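## Task

Place the bolt in the blue divided tray's front-right compartment and the pencil eraser in its rear compartment, with front, back, left and right judged from the robot's point of view. Both items must rest there on their own, not held by the robot, and everything must settle shortly after you stop. Finish by opening the grippers and moving the arms away.

## Robot and tools

Robot: two arms named left_arm and right_arm. The names are not image sides; left_arm sits on the +y side. World frame: origin on the table surface midway between the arms, +x out over the table, +z up. Gripper poses print as end_effector_position (metres) and end_effector_quat_wxyz; the printed position can be off, more so at long reach. Fingers point along the gripper's +z and close along its y; the reported point lies between the pads, about 1 cm behind the tips.

Row layout (used by execute_actions and move): one flat list of 14 numbers covering both arms, each in [-1, 1]. First left_arm's six joints then its opening, then right_arm's six joints then its opening. Joint order within an arm is fixed: wrist pitch, waist, wrist yaw, wrist roll, elbow, shoulder. Joint numbers are scaled offsets, not poses: 1.0 equals 1.202 rad for waist, 1.258 shoulder, 1.238 elbow, 2.073 wrist pitch, 2.022 wrist yaw and wrist roll. Opening is absolute: +1 fully open, -1 closed. Stated joint ranges (rad): waist -2.618 to 3.054, shoulder 0.000 to 3.142, elbow 0.000 to 3.142, wrist pitch -1.571 to 1.571, wrist yaw -1.571 to 1.571, wrist roll -2.094 to 2.094; the true ends may differ by up to 0.036 rad.

execute_actions(actions): a list of actions run one after another; an empty list just returns state and images. Each action is a table of up to 15 rows, one row per 1/30 s control step; if fewer rows are given, the last is repeated to fill 15 steps (0.5 s). Every row's joint offsets are measured from the angles at the start of that action, not from the previous row; for a call's first action, from the last reported angles. An action asking a joint more than 0.036 rad beyond its range is rejected for both arms; a malformed action, or a failing first action, rejects the entire call. Joints pushed past their real end stop there, and the result may say "joint sent to its limit" (its absence proves nothing).

move(target, speed, blocking): target is one 14-number row whose offsets count from the Joint positions in the latest result showing them. All joints travel proportionally, so the hand follows a curve. speed (rad/s, 0.01 to 2, default 0.5) caps the joint with the longest way to go; paths last 0.5 to 10 s and are cut off after 10 s. Moves do not avoid obstacles or the other arm. blocking=false returns after 0.5 s while motion continues; then only wait or stop are accepted until a result shows the end. The extra "move:" line reports the ending (done, off_target, moving, held, fault), limits=held or limits=none, and each arm's joint furthest from target.

wait(seconds): 0 to 10; the arms keep their last command; ends early if a running move finishes. stop(): brakes a running move (needs room; fingers continue). zoom_image(camera, region): region [x0, y0, x1, y1] pixels, at most 504 by 504, from cam_head_left, cam_head_right, cam_high, cam_low (504x504) or cam_left_wrist, cam_right_wrist (616x616). finished_scene(scene): ends the current scene, given its number; irreversible, and it reports success.

Motion limits: each step a joint's target may lead its measured angle by at most 0.202 rad (waist), 0.258 (shoulder), 0.238 (elbow), 0.573 (wrist pitch), 0.522 (wrist yaw, wrist roll), and targets placing the gripper over 70 mm from its measured spot are scaled back. So large offsets span several actions; finish leftovers in the next action. Sending all-zero offsets can let an arm sag; resend offsets toward the wanted angles, then zeros.

Result lines: the state line per arm; Joint positions and Joint velocities (rad, rad/s per joint, then pad gap in m and m/s, 0.094 m fully open); Joint targets (current drive aims); grip_measured (opening on the command scale, each gripper off by up to about 1 mm); joint torques (total drive output, with offsets and noise); step readings with HELD marking held-back steps; "joint command not followed" when a clearance check altered targets; FAULT, MOTOR HOT (75 °C) and OVER-TEMPERATURE FAULT lines (90 °C pauses that arm 10 s; 100 °C makes it drop).

Gripping: to hold a part, command an opening about 0.03 under grip_measured; less squeezes more gently. Pads push up to roughly 50-62 N, weaker on very thin parts. Occasional outside tugs may act on held or loose items.

Avoid: pushing anything off the table, arms striking or pressing each other, fast contacts, targets far past a contact (harder press), drops and slips, and long holding that heats motors. Release and retract before finishing, leaving objects settled.

Each tool is called by a JSON object that holds its "op" and its "data", one argument or row to a line.

## Session

{"op": "execute_actions", "data": {
  "actions": []
}}

Scene clock: 0.00 s.
left_arm: end_effector_position=(+0.0297, +0.5691, +0.2137) grip_measured=+1.000 end_effector_quat_wxyz=(-0.485, +0.830, -0.025, +0.275) | right_arm: end_effector_position=(+0.0023, -0.4963, +0.3050) grip_measured=+1.000 end_effector_quat_wxyz=(-0.137, -0.228, +0.720, -0.640)
Joint names: [wrist pitch, waist, wrist yaw, wrist roll, elbow, shoulder]
Joint positions: left_arm=[-0.462  1.503  0.564 -1.795  0.533  0.535  0.094] | right_arm=[-0.326 -1.39   0.056 -2.08   0.647  0.464  0.094]
Joint velocities: left_arm=[-0.051 -0.012 -0.037 -0.007 -0.007  0.002  0.   ] | right_arm=[-0.007 -0.002 -0.022  0.022 -0.012 -0.007  0.   ]
Joint torques (N m, as the arm reports them, + toward a larger angle): no reading
Joint targets: left_arm=[-0.474 1.503 0.565 -1.792 0.537 0.530] | right_arm=[-0.318 -1.390 0.055 -2.073 0.659 0.459]

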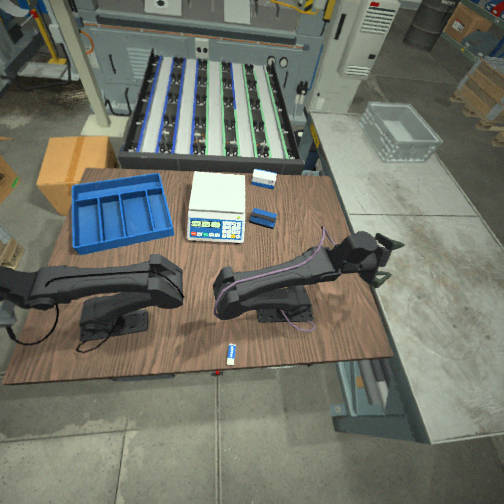

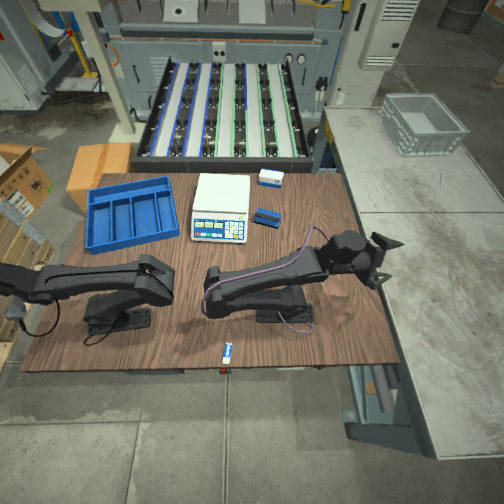

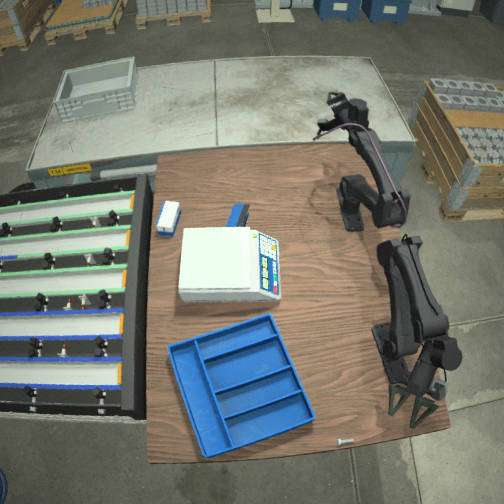

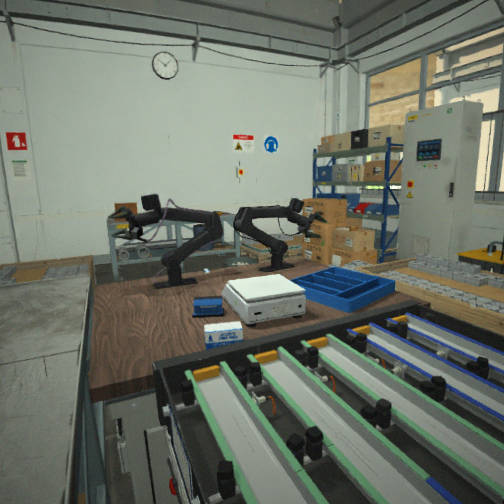

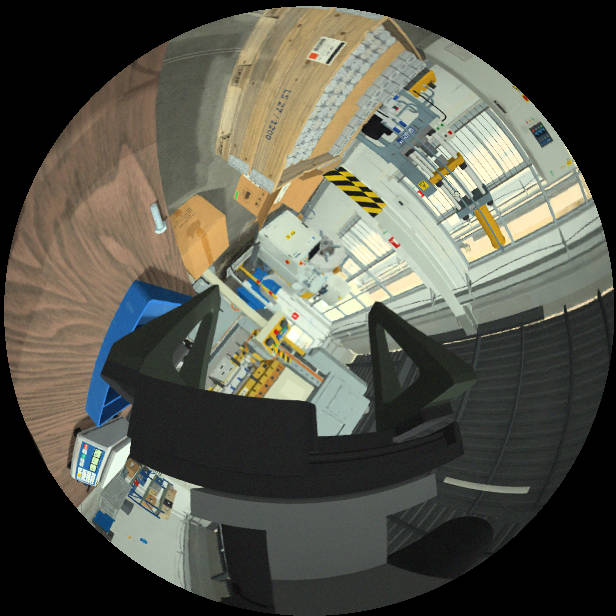

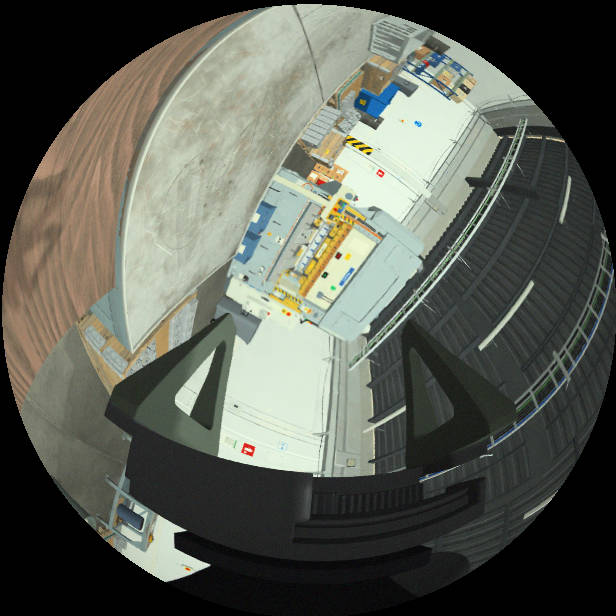

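{"op": "zoom_image", "data": {
  "camera": "cam_high",
  "region": [140, 300, 480, 480]
}}

{"op": "zoom_image", "data": {
  "camera": "cam_head_left",
  "region": [0, 150, 300, 400]
}}

Region (140, 300, 480, 480) of cam_high's 504x504 image, scaled by 1.482, with more detail than that image has; it fills the top 267 rows of this view, and the rest is white.

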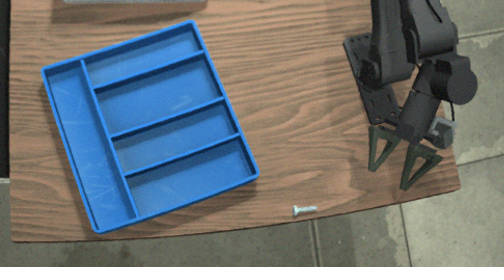

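Region (0, 150, 300, 400) of cam_head_left's 504x504 image, scaled by 1.680, with more detail than that image has.

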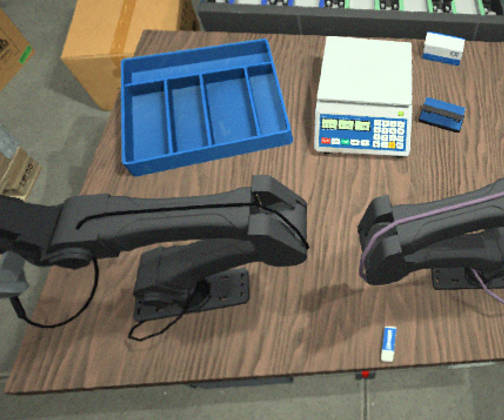

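{"op": "move", "data": {
  "target": [-0.45, -0.4925, -0.279, 0.888, 0.70, 0.767, 1, 0, 1.0, 0, 0, 0, 0, 1],
  "speed": 1.0
}}

Scene clock: 4.93 s.
left_arm: end_effector_position=(+0.0847, +0.5594, +0.1660) grip_measured=+1.000 end_effector_quat_wxyz=(+0.036, -0.506, +0.862, +0.015) | right_arm: end_effector_position=(+0.2226, -0.3054, +0.3050) grip_measured=+1.000 end_effector_quat_wxyz=(-0.245, +0.594, -0.468, +0.607)
Joint names: [wrist pitch, waist, wrist yaw, wrist roll, elbow, shoulder]
Joint positions: left_arm=[-1.381  0.917  0.01  -0.009  1.374  1.487  0.094] | right_arm=[-0.326 -0.198  0.058 -2.082  0.647  0.464  0.094]
Joint velocities: left_arm=[ 0.037  0.012  0.037  0.081 -0.032 -0.002  0.   ] | right_arm=[-0.081 -0.002  0.007  0.007  0.012  0.007  0.   ]
Joint torques (N m, as the arm reports them, + toward a larger angle): left_arm=[ 0.21 -0.58 -0.06  0.14 10.16 -5.41] | right_arm=[ 1.85  0.86 -0.02  0.02  7.1   1.88]
Joint targets: left_arm=[-1.395 0.911 -0.000 0.000 1.399 1.500] | right_arm=[-0.326 -0.187 0.056 -2.080 0.647 0.464]
move: off_target (left_arm); limits=none; left_arm: farthest joint: the elbow, 0.025 radians from its target (0.867 radians at the start); right_arm: farthest joint: the waist, 0.010 radians from its target (1.202 radians at the start)
camera_calibration (this result's frames):
cam_left_wrist: T_world_to_cam=[[0.935356, -0.345226, 0.0769951, 0.094461], [-0.310033, -0.695419, 0.648284, 0.304281], [-0.170261, -0.630248, -0.757495, 0.612677], [0, 0, 0, 1]] pos_world=[0.110297, 0.630351, 0.259566]
cam_right_wrist: T_world_to_cam=[[0.309696, 0.414053, 0.855949, -0.19932], [-0.760437, -0.43256, 0.484383, -0.0970965], [0.570809, -0.800907, 0.180899, -0.32152], [0, 0, 0, 1]] pos_world=[0.171419, -0.216978, 0.275803]

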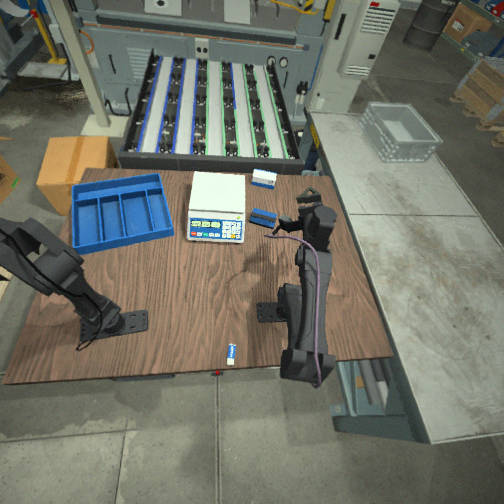

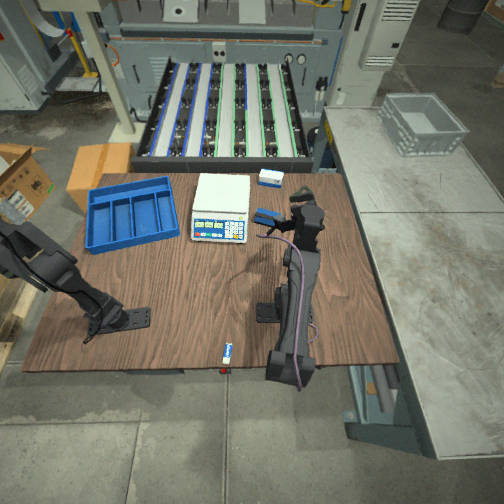

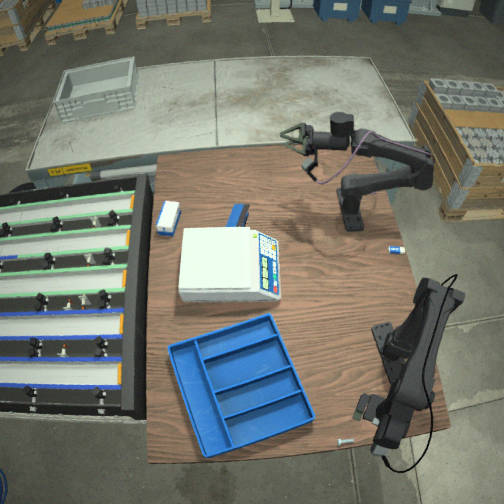

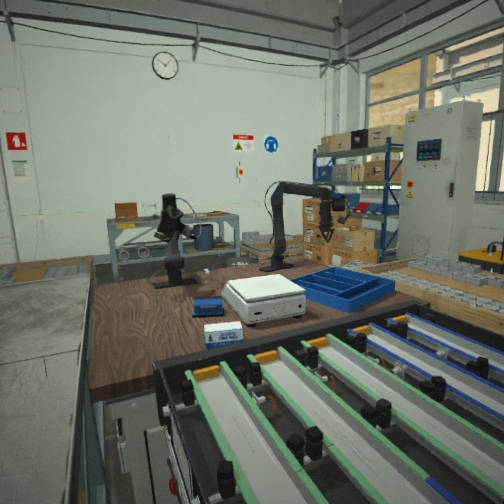

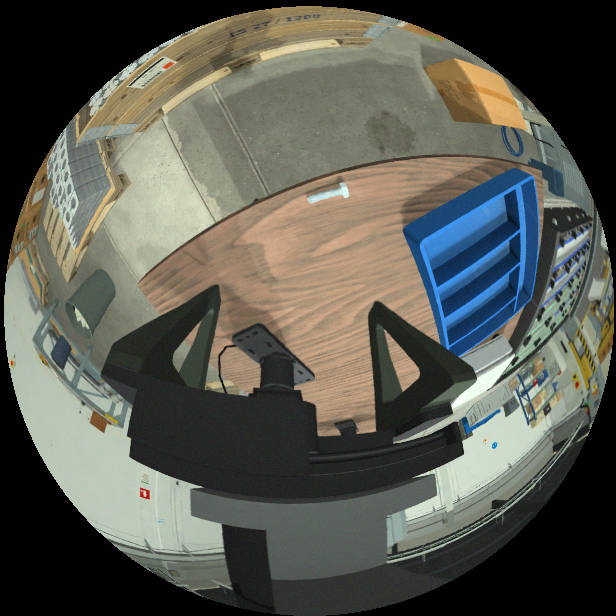

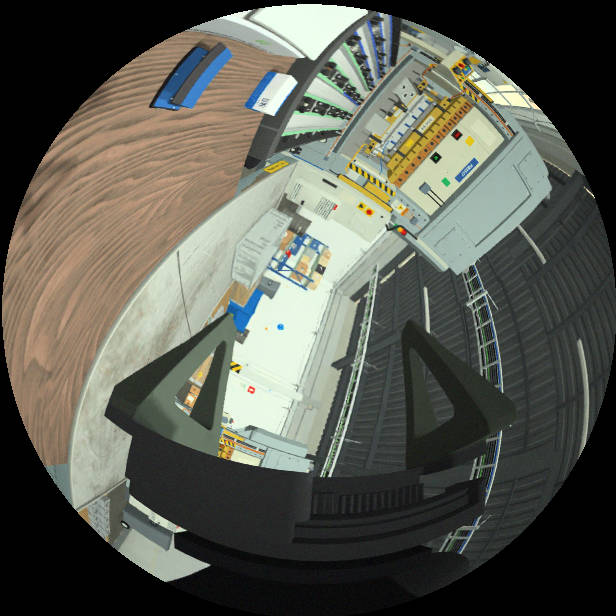

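{"op": "move", "data": {
  "target": [0.118, -0.093, -0.005, 0.484, -0.051, 0.203, 1, 0, 0.29, 0, 0, 0.01, 0, 1],
  "speed": 1.0
}}

Scene clock: 8.27 s.
left_arm: end_effector_position=(+0.1359, +0.5837, +0.0891) grip_measured=+1.000 end_effector_quat_wxyz=(+0.009, +0.006, +1.000, +0.006) | right_arm: end_effector_position=(+0.2306, -0.2183, +0.3050) grip_measured=+1.000 end_effector_quat_wxyz=(-0.343, +0.664, -0.361, +0.558)
Joint names: [wrist pitch, waist, wrist yaw, wrist roll, elbow, shoulder]
Joint positions: left_arm=[-1.144  0.812  0.007  0.96   1.324  1.73   0.094] | right_arm=[-0.326  0.14   0.058 -2.084  0.647  0.464  0.094]
Joint velocities: left_arm=[-0.022  0.002  0.007 -0.066  0.007 -0.017  0.   ] | right_arm=[-0.022 -0.027 -0.007 -0.037 -0.007  0.012  0.   ]
Joint torques (N m, as the arm reports them, + toward a larger angle): left_arm=[ 0.24 -0.52  0.01  0.09  6.59 -7.93] | right_arm=[1.85 0.89 0.   0.03 8.22 1.88]
Joint targets: left_arm=[-1.137 0.805 0.000 0.969 1.311 1.743] | right_arm=[-0.326 0.151 0.058 -2.082 0.660 0.464]
move: done; limits=none; left_arm: farthest joint: the elbow, 0.013 radians from its target (0.064 radians at the start); right_arm: farthest joint: the elbow, 0.012 radians from its target (0.012 radians at the start)
camera_calibration (this result's frames):
cam_left_wrist: T_world_to_cam=[[0.14658, -0.988186, 0.0447583, 0.546231], [-0.719243, -0.0754054, 0.690654, 0.0769293], [-0.67912, -0.133428, -0.721799, 0.354476], [0, 0, 0, 1]] pos_world=[0.215996, 0.592876, 0.17828]
cam_right_wrist: T_world_to_cam=[[0.154658, 0.494974, 0.855033, -0.18415], [-0.573853, -0.659482, 0.485568, -0.14626], [0.804222, -0.56576, 0.182048, -0.259247], [0, 0, 0, 1]] pos_world=[0.153041, -0.151978, 0.275669]

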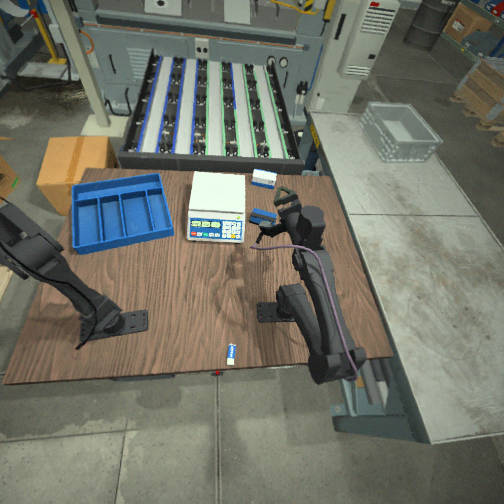

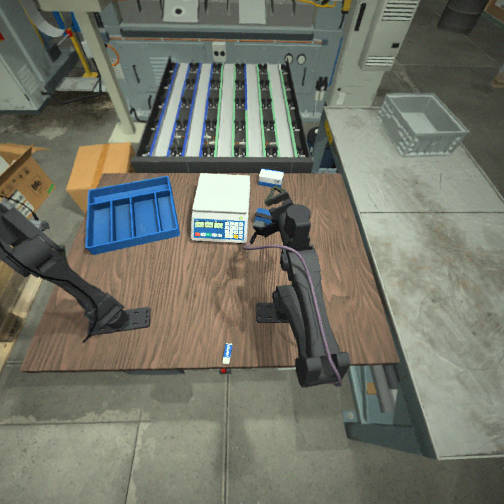

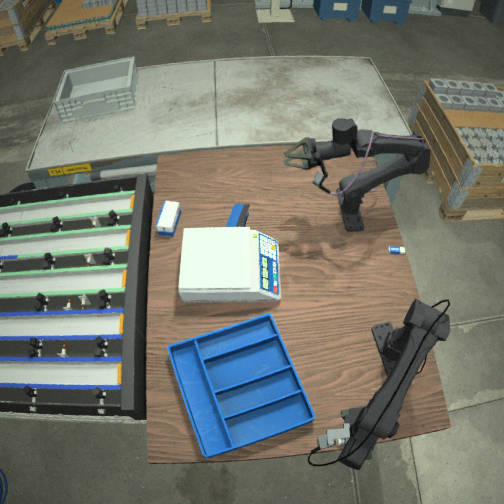

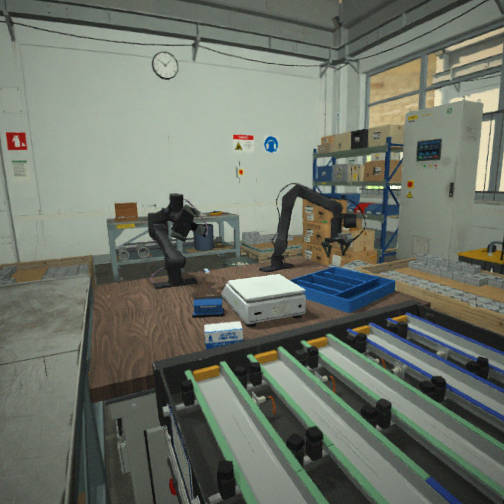

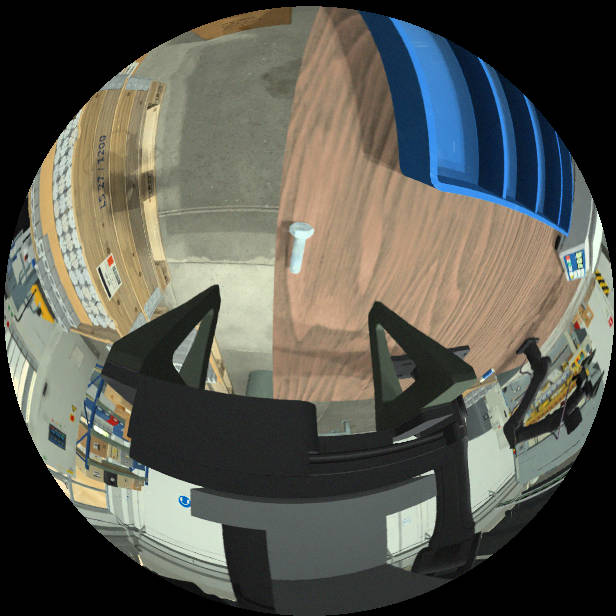

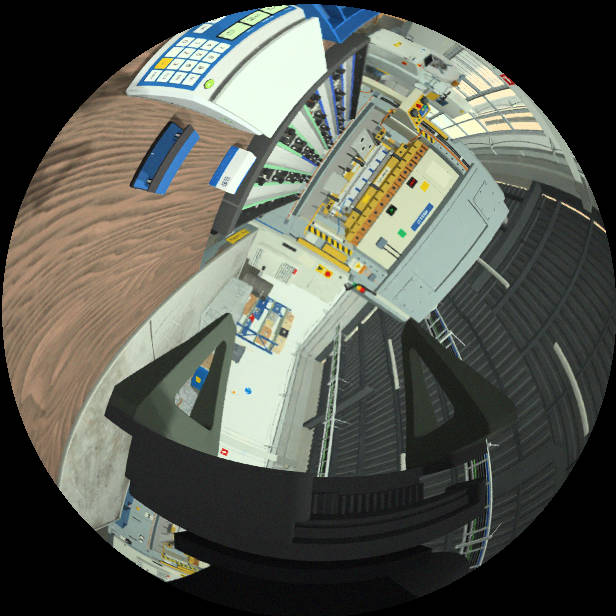

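{"op": "move", "data": {
  "target": [0.113, 0.032, -0.003, 0.02, -0.152, 0.039, -0.1, 0, 0.005, 0, 0, 0.01, 0, 1],
  "speed": 0.5
}}

Scene clock: 10.10 s.
left_arm: end_effector_position=(+0.1263, +0.5878, +0.0351) grip_measured=-0.098 end_effector_quat_wxyz=(+0.011, +0.005, +1.000, +0.011) | right_arm: end_effector_position=(+0.2306, -0.2183, +0.3050) grip_measured=+1.000 end_effector_quat_wxyz=(-0.343, +0.664, -0.360, +0.558)
Joint names: [wrist pitch, waist, wrist yaw, wrist roll, elbow, shoulder]
Joint positions: left_arm=[-0.918  0.844  0.006  0.991  1.146  1.768  0.042] | right_arm=[-0.326  0.14   0.058 -2.086  0.647  0.464  0.094]
Joint velocities: left_arm=[ 0.007 -0.017 -0.037 -0.007 -0.022  0.007  0.   ] | right_arm=[ 0.066  0.017 -0.037  0.051 -0.027 -0.002  0.   ]
Joint torques (N m, as the arm reports them, + toward a larger angle): left_arm=[ 0.31  0.64  0.    0.1   6.53 -7.86] | right_arm=[1.85 0.49 0.   0.02 8.21 1.88]
Joint targets: left_arm=[-0.910 0.850 0.001 1.000 1.136 1.779] | right_arm=[-0.326 0.146 0.058 -2.084 0.660 0.464]
move: done; limits=none; left_arm: farthest joint: the shoulder, 0.011 radians from its target (0.049 radians at the start); right_arm: farthest joint: the elbow, 0.012 radians from its target (0.012 radians at the start)
camera_calibration (this result's frames):
cam_left_wrist: T_world_to_cam=[[0.14678, -0.988533, 0.0354785, 0.554578], [-0.72275, -0.0826904, 0.686144, 0.112465], [-0.675342, -0.126355, -0.7266, 0.305101], [0, 0, 0, 1]] pos_world=[0.20593, 0.596069, 0.124843]
cam_right_wrist: T_world_to_cam=[[0.15448, 0.496296, 0.854298, -0.183597], [-0.57375, -0.658873, 0.486515, -0.14644], [0.80433, -0.56531, 0.182967, -0.259454], [0, 0, 0, 1]] pos_world=[0.153029, -0.152039, 0.275563]

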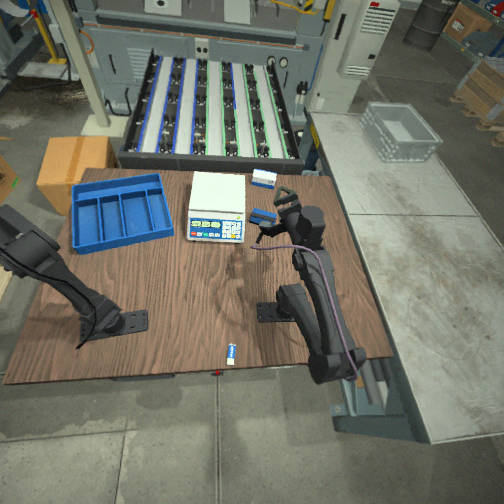

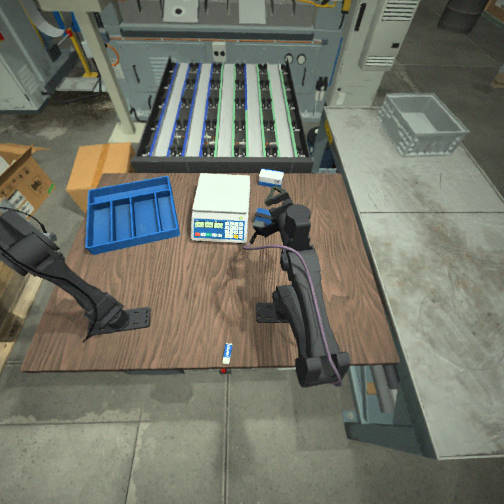

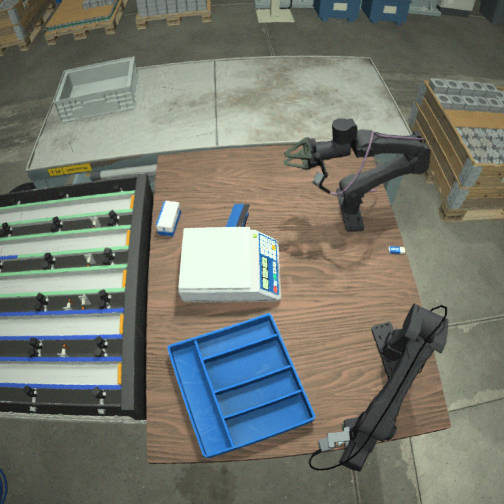

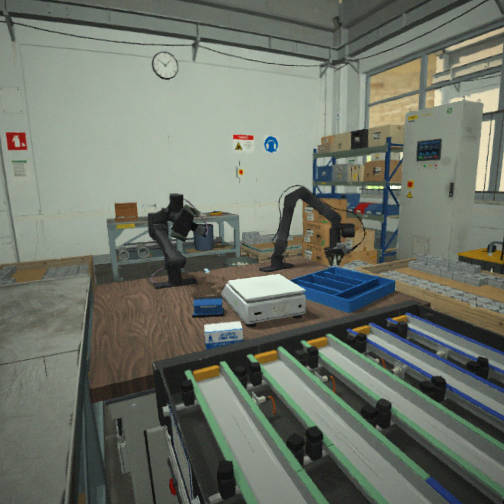

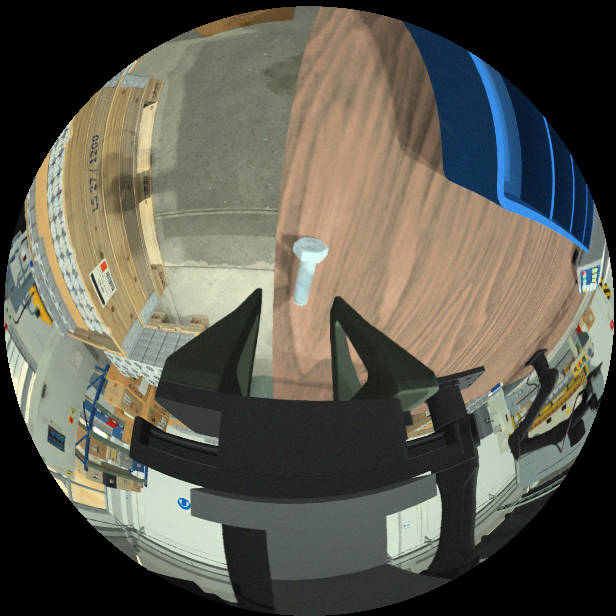

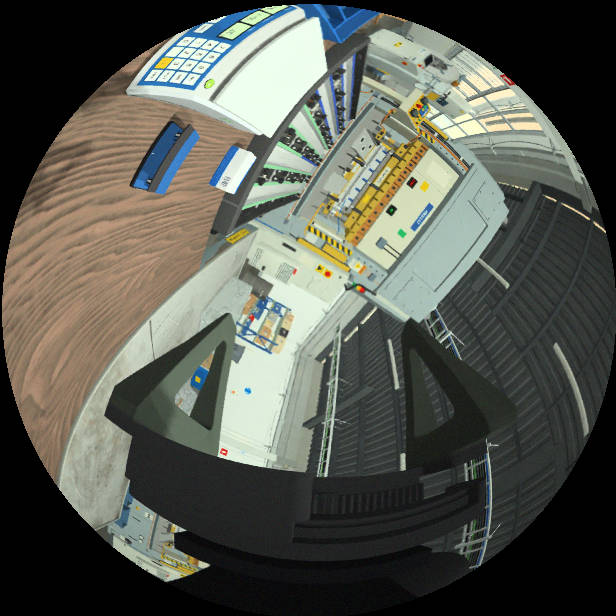

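{"op": "move", "data": {
  "target": [0.043, 0.005, -0.003, 0.004, -0.068, 0.022, -0.1, 0, 0.005, 0, 0, 0.01, 0, 1],
  "speed": 0.3
}}

Scene clock: 11.57 s.
left_arm: end_effector_position=(+0.1232, +0.5831, +0.0155) grip_measured=-0.098 end_effector_quat_wxyz=(+0.011, +0.005, +1.000, +0.011) | right_arm: end_effector_position=(+0.2306, -0.2183, +0.3050) grip_measured=+1.000 end_effector_quat_wxyz=(-0.342, +0.665, -0.360, +0.558)
Joint names: [wrist pitch, waist, wrist yaw, wrist roll, elbow, shoulder]
Joint positions: left_arm=[-0.837  0.844  0.006  0.991  1.076  1.78   0.042] | right_arm=[-0.326  0.14   0.058 -2.087  0.647  0.464  0.094]
Joint velocities: left_arm=[ 0.022 -0.017 -0.022 -0.022 -0.007  0.002 -0.   ] | right_arm=[-0.007  0.002 -0.007 -0.022 -0.017  0.002  0.   ]
Joint torques (N m, as the arm reports them, + toward a larger angle): left_arm=[ 0.33  0.47 -0.06  0.13  5.84 -7.51] | right_arm=[1.85 0.5  0.01 0.01 8.21 1.87]
Joint targets: left_arm=[-0.829 0.850 0.000 0.999 1.062 1.796] | right_arm=[-0.326 0.146 0.058 -2.086 0.660 0.464]
move: done; limits=none; left_arm: farthest joint: the shoulder, 0.015 radians from its target (0.028 radians at the start); right_arm: farthest joint: the elbow, 0.012 radians from its target (0.012 radians at the start)
camera_calibration (this result's frames):
cam_left_wrist: T_world_to_cam=[[0.146803, -0.988499, 0.0363247, 0.551051], [-0.722313, -0.0820379, 0.686683, 0.122807], [-0.675805, -0.127045, -0.726049, 0.288584], [0, 0, 0, 1]] pos_world=[0.202835, 0.591451, 0.10518]
cam_right_wrist: T_world_to_cam=[[0.154303, 0.497618, 0.853562, -0.183042], [-0.573646, -0.658264, 0.487462, -0.146619], [0.804438, -0.564859, 0.183885, -0.25966], [0, 0, 0, 1]] pos_world=[0.153017, -0.1521, 0.275457]

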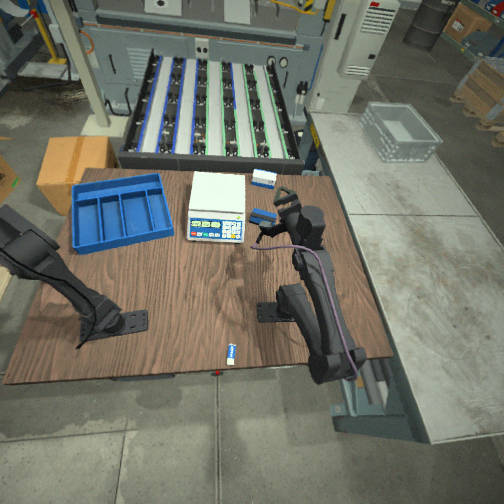

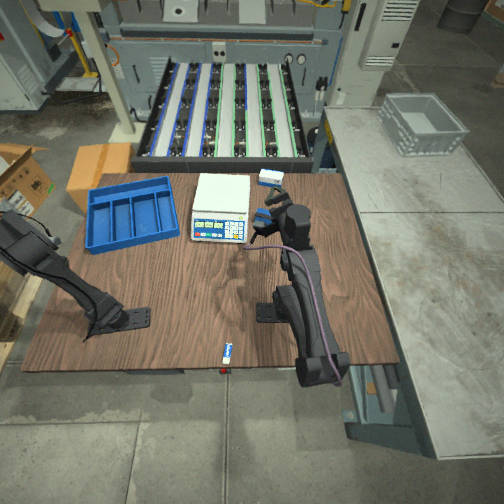

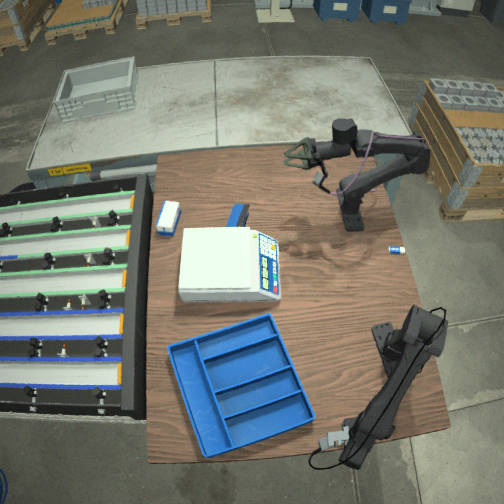

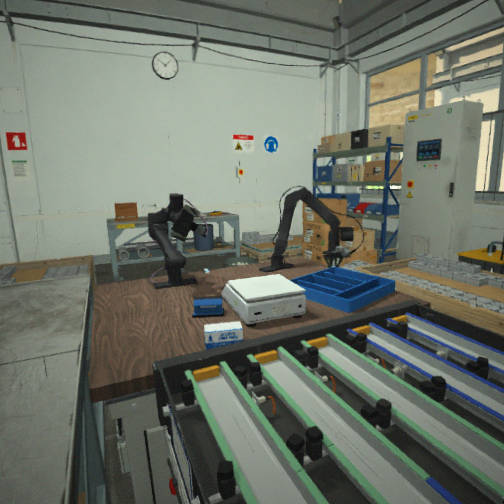

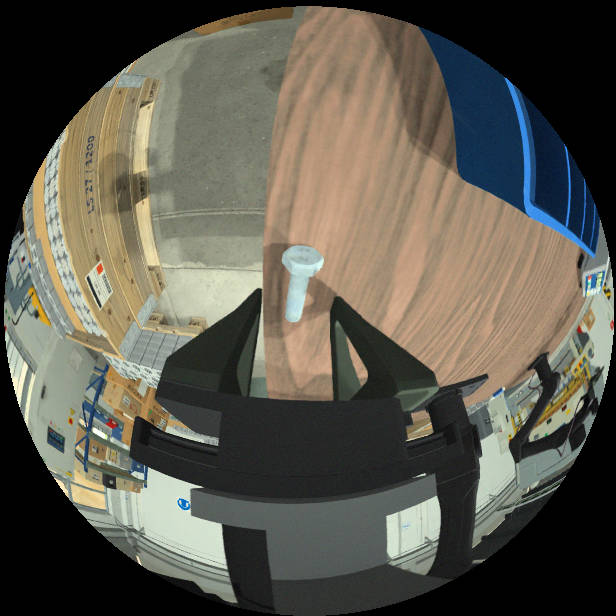

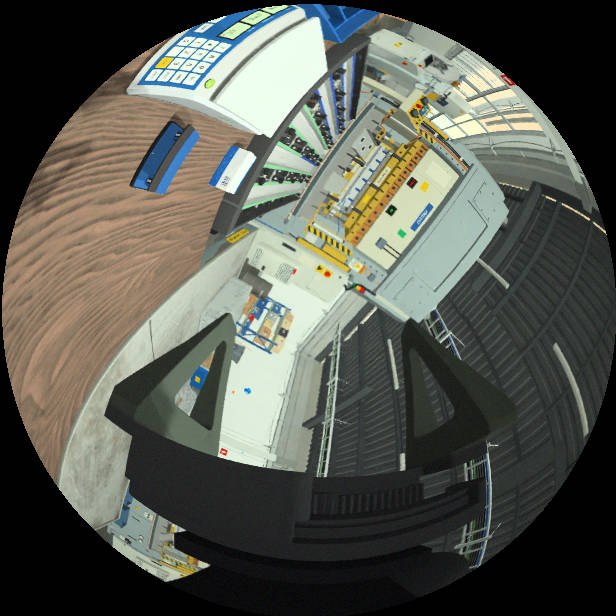

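{"op": "zoom_image", "data": {
  "camera": "cam_left_wrist",
  "region": [200, 220, 400, 400]
}}

{"op": "zoom_image", "data": {
  "camera": "cam_low",
  "region": [280, 200, 420, 300]
}}

Region (200, 220, 400, 400) of cam_left_wrist's 616x616 image, scaled by 2.520, with more detail than that image has; it fills the top 454 rows of this view, and the rest is white.

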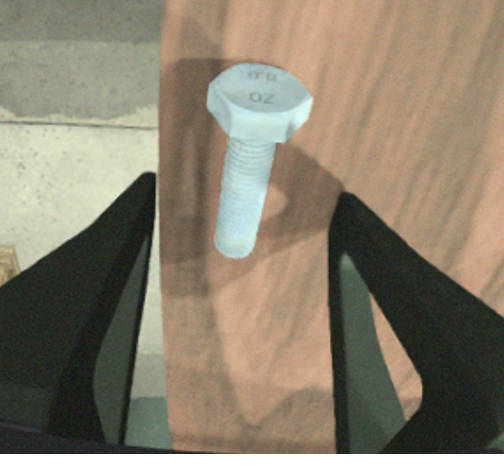

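Region (280, 200, 420, 300) of cam_low's 504x504 image, scaled by 3.600, with more detail than that image has; it fills the top 360 rows of this view, and the rest is white.

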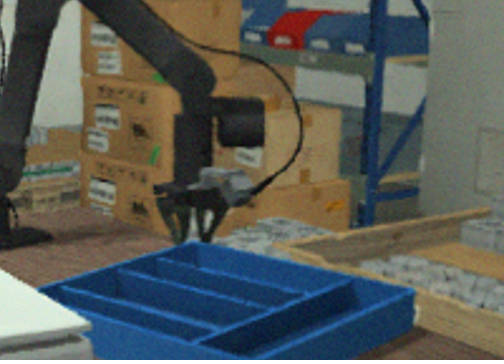

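{"op": "move", "data": {
  "target": [0.01, 0.02, -0.003, 0.013, -0.021, 0.013, -0.1, 0, 0.005, 0, 0, 0.01, 0, 1],
  "speed": 0.2
}}

Scene clock: 13.00 s.
left_arm: end_effector_position=(+0.1193, +0.5868, +0.0139) grip_measured=-0.098 end_effector_quat_wxyz=(+0.012, +0.005, +1.000, +0.014) | right_arm: end_effector_position=(+0.2306, -0.2183, +0.3050) grip_measured=+1.000 end_effector_quat_wxyz=(-0.342, +0.665, -0.359, +0.558)
Joint names: [wrist pitch, waist, wrist yaw, wrist roll, elbow, shoulder]
Joint positions: left_arm=[-0.822  0.861  0.006  1.008  1.069  1.78   0.042] | right_arm=[-0.326  0.14   0.058 -2.089  0.647  0.464  0.094]
Joint velocities: left_arm=[-0.081 -0.002 -0.022 -0.037 -0.007  0.022 -0.001] | right_arm=[-0.007  0.002  0.037 -0.081 -0.002 -0.007  0.   ]
Joint torques (N m, as the arm reports them, + toward a larger angle): left_arm=[ 0.32  0.62  0.    0.11  5.49 -7.46] | right_arm=[1.85 0.48 0.01 0.02 8.23 1.89]
Joint targets: left_arm=[-0.816 0.867 0.000 1.017 1.050 1.797] | right_arm=[-0.326 0.146 0.058 -2.087 0.660 0.464]
move: done; limits=none; left_arm: farthest joint: the elbow, 0.019 radians from its target (0.026 radians at the start); right_arm: farthest joint: the elbow, 0.012 radians from its target (0.012 radians at the start)
camera_calibration (this result's frames):
cam_left_wrist: T_world_to_cam=[[0.147094, -0.988661, 0.0302224, 0.555549], [-0.724509, -0.0868912, 0.683766, 0.124502], [-0.673387, -0.122474, -0.729075, 0.282329], [0, 0, 0, 1]] pos_world=[0.198602, 0.594646, 0.103919]
cam_right_wrist: T_world_to_cam=[[0.154125, 0.498938, 0.852823, -0.182488], [-0.573543, -0.657652, 0.488407, -0.146798], [0.804546, -0.564406, 0.184802, -0.259866], [0, 0, 0, 1]] pos_world=[0.153005, -0.152162, 0.275351]

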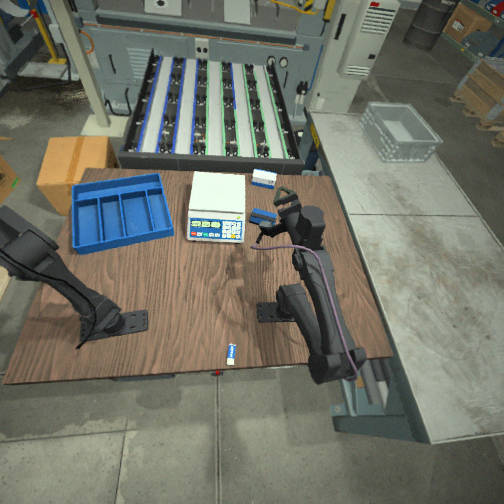

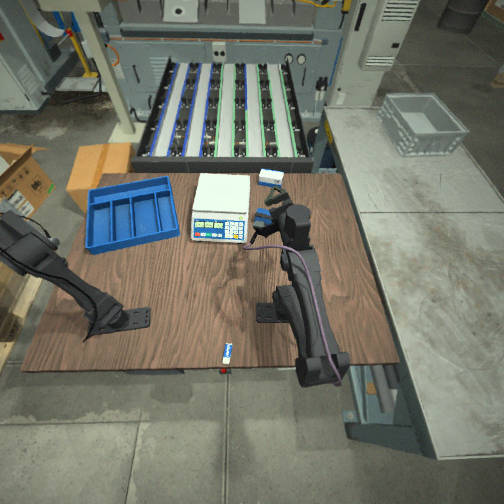

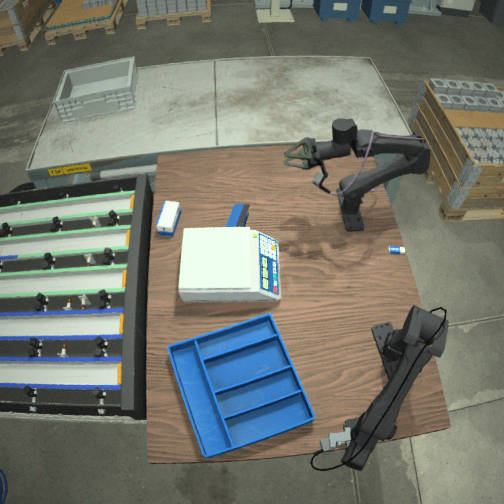

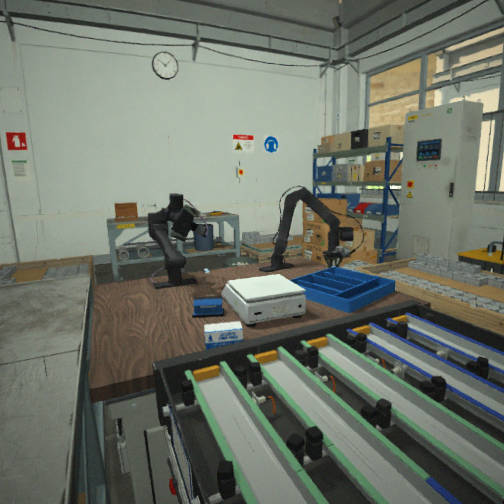

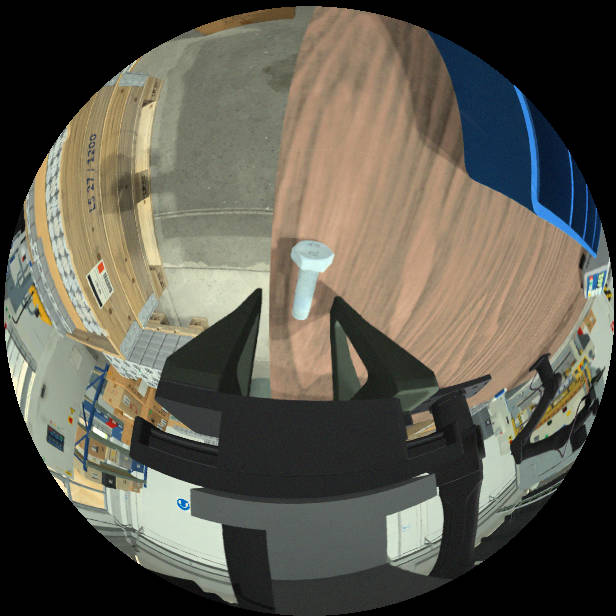

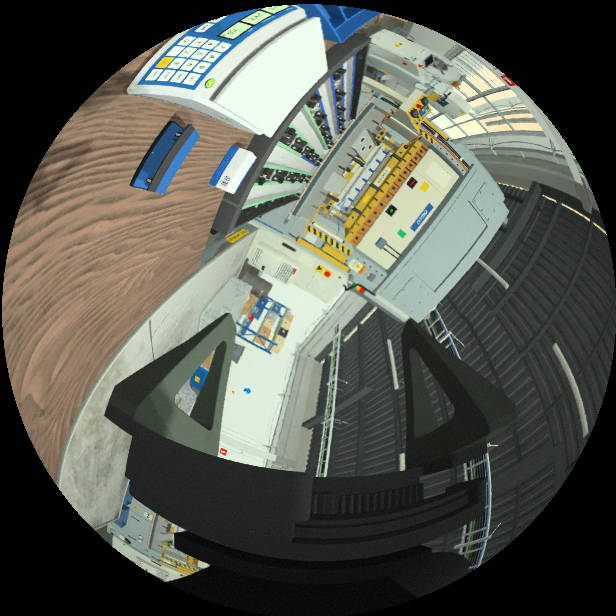

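{"op": "execute_actions", "data": {
  "actions": [
    [[0.003,0.005,-0.003,0.004,-0.012,0.012,-0.5,0,0.005,0,0,0.01,0,1],[0.003,0.005,-0.003,0.004,-0.012,0.012,-0.6,0,0.005,0,0,0.01,0,1],[0.003,0.005,-0.003,0.004,-0.012,0.012,-0.7,0,0.005,0,0,0.01,0,1],[0.003,0.005,-0.003,0.004,-0.012,0.012,-0.75,0,0.005,0,0,0.01,0,1],[0.003,0.005,-0.003,0.004,-0.012,0.012,-0.8,0,0.005,0,0,0.01,0,1],[0.003,0.005,-0.003,0.004,-0.012,0.012,-0.84,0,0.005,0,0,0.01,0,1]],
    [[0,0,0,0,0,0,-0.84,0,0,0,0,0,0,1]]
  ]
}}

Scene clock: 14.13 s.
left_arm: end_effector_position=(+0.1192, +0.5870, +0.0140) grip_measured=-0.833 end_effector_quat_wxyz=(+0.012, +0.005, +1.000, +0.014) | right_arm: end_effector_position=(+0.2306, -0.2183, +0.3050) grip_measured=+1.000 end_effector_quat_wxyz=(-0.341, +0.665, -0.358, +0.559)
Joint names: [wrist pitch, waist, wrist yaw, wrist roll, elbow, shoulder]
Joint positions: left_arm=[-0.822  0.861  0.006  1.008  1.069  1.78   0.008] | right_arm=[-0.326  0.14   0.058 -2.091  0.647  0.464  0.094]
Joint velocities: left_arm=[ 0.037 -0.007 -0.051 -0.037 -0.012  0.002  0.   ] | right_arm=[ 0.007 -0.007 -0.037  0.007 -0.002 -0.017  0.   ]
Joint torques (N m, as the arm reports them, + toward a larger angle): left_arm=[ 0.25  0.09  0.07  0.04  7.17 -9.06] | right_arm=[ 1.86 -0.03  0.01  0.03  7.1   1.89]
Joint targets: left_arm=[-0.822 0.861 0.006 1.008 1.069 1.780] | right_arm=[-0.326 0.140 0.058 -2.090 0.647 0.464]
Step readings (joint positions; steps 1 to 15: 1st action; 16 to 30: 2nd action):
0: left_arm=[-0.822 0.861 0.006 1.008 1.069 1.780] | right_arm=[-0.326 0.140 0.058 -2.089 0.647 0.464]
1: left_arm=[-0.822 0.861 0.006 1.008 1.069 1.780] | right_arm=[-0.326 0.140 0.058 -2.089 0.647 0.464]
2: left_arm=[-0.822 0.861 0.006 1.008 1.069 1.780] | right_arm=[-0.326 0.140 0.058 -2.089 0.647 0.464]
4: left_arm=[-0.822 0.861 0.006 1.008 1.069 1.780] | right_arm=[-0.326 0.140 0.058 -2.089 0.647 0.464]
8: left_arm=[-0.822 0.861 0.006 1.008 1.069 1.780] | right_arm=[-0.326 0.140 0.058 -2.090 0.647 0.464]
15: left_arm=[-0.822 0.861 0.006 1.008 1.069 1.780] | right_arm=[-0.326 0.140 0.058 -2.090 0.647 0.464]
16: left_arm=[-0.822 0.861 0.006 1.008 1.069 1.780] | right_arm=[-0.326 0.140 0.058 -2.090 0.647 0.464]
17: left_arm=[-0.822 0.861 0.006 1.008 1.069 1.780] | right_arm=[-0.326 0.140 0.058 -2.091 0.647 0.464]
19: left_arm=[-0.822 0.861 0.006 1.008 1.069 1.780] | right_arm=[-0.326 0.140 0.058 -2.091 0.647 0.464]
23: left_arm=[-0.822 0.861 0.006 1.008 1.069 1.780] | right_arm=[-0.326 0.140 0.058 -2.091 0.647 0.464]
30: Joint positions above
camera_calibration (this result's frames):
cam_left_wrist: T_world_to_cam=[[0.146735, -0.988731, 0.0296734, 0.555756], [-0.724456, -0.0869923, 0.683809, 0.124558], [-0.673522, -0.121836, -0.729057, 0.281983], [0, 0, 0, 1]] pos_world=[0.19861, 0.594685, 0.103916]
cam_right_wrist: T_world_to_cam=[[0.153813, 0.501246, 0.851525, -0.181516], [-0.573363, -0.656579, 0.49006, -0.147109], [0.804734, -0.56361, 0.186406, -0.260224], [0, 0, 0, 1]] pos_world=[0.152984, -0.15227, 0.275165]

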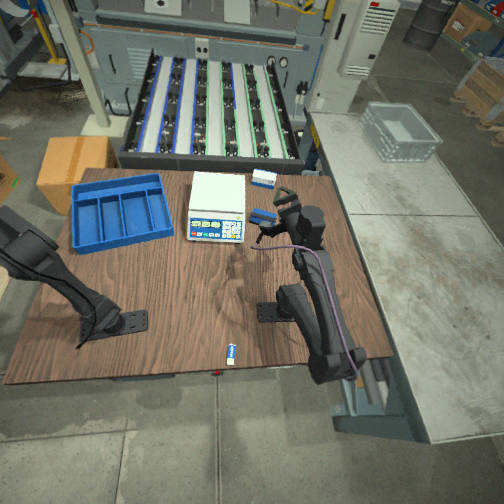

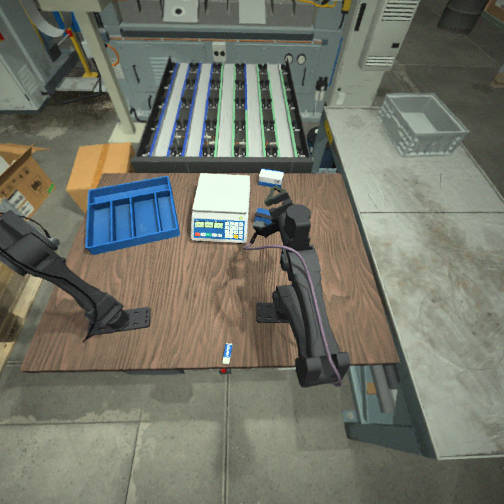

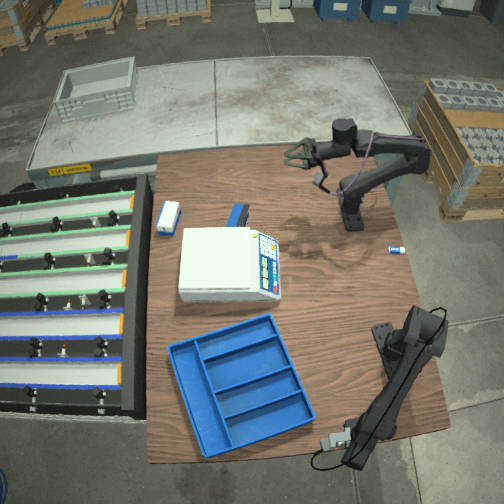

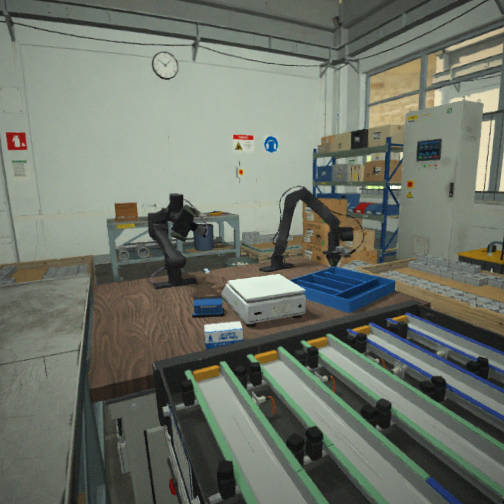

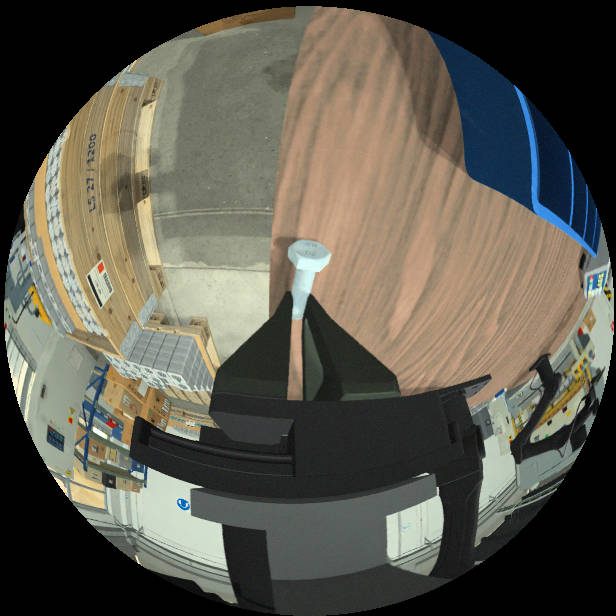

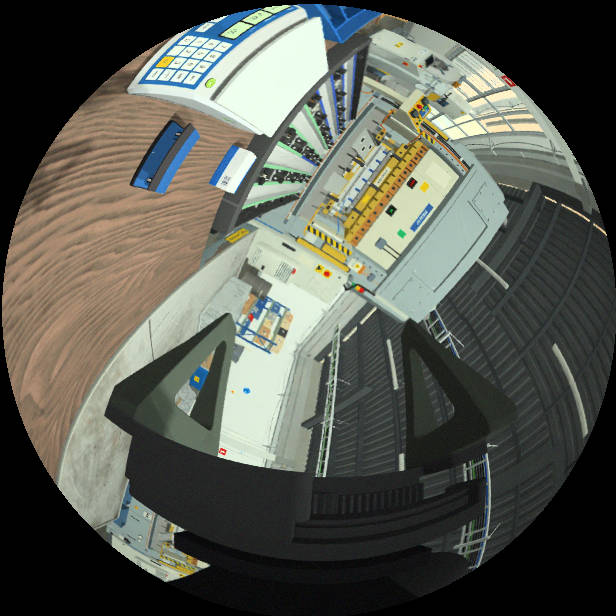

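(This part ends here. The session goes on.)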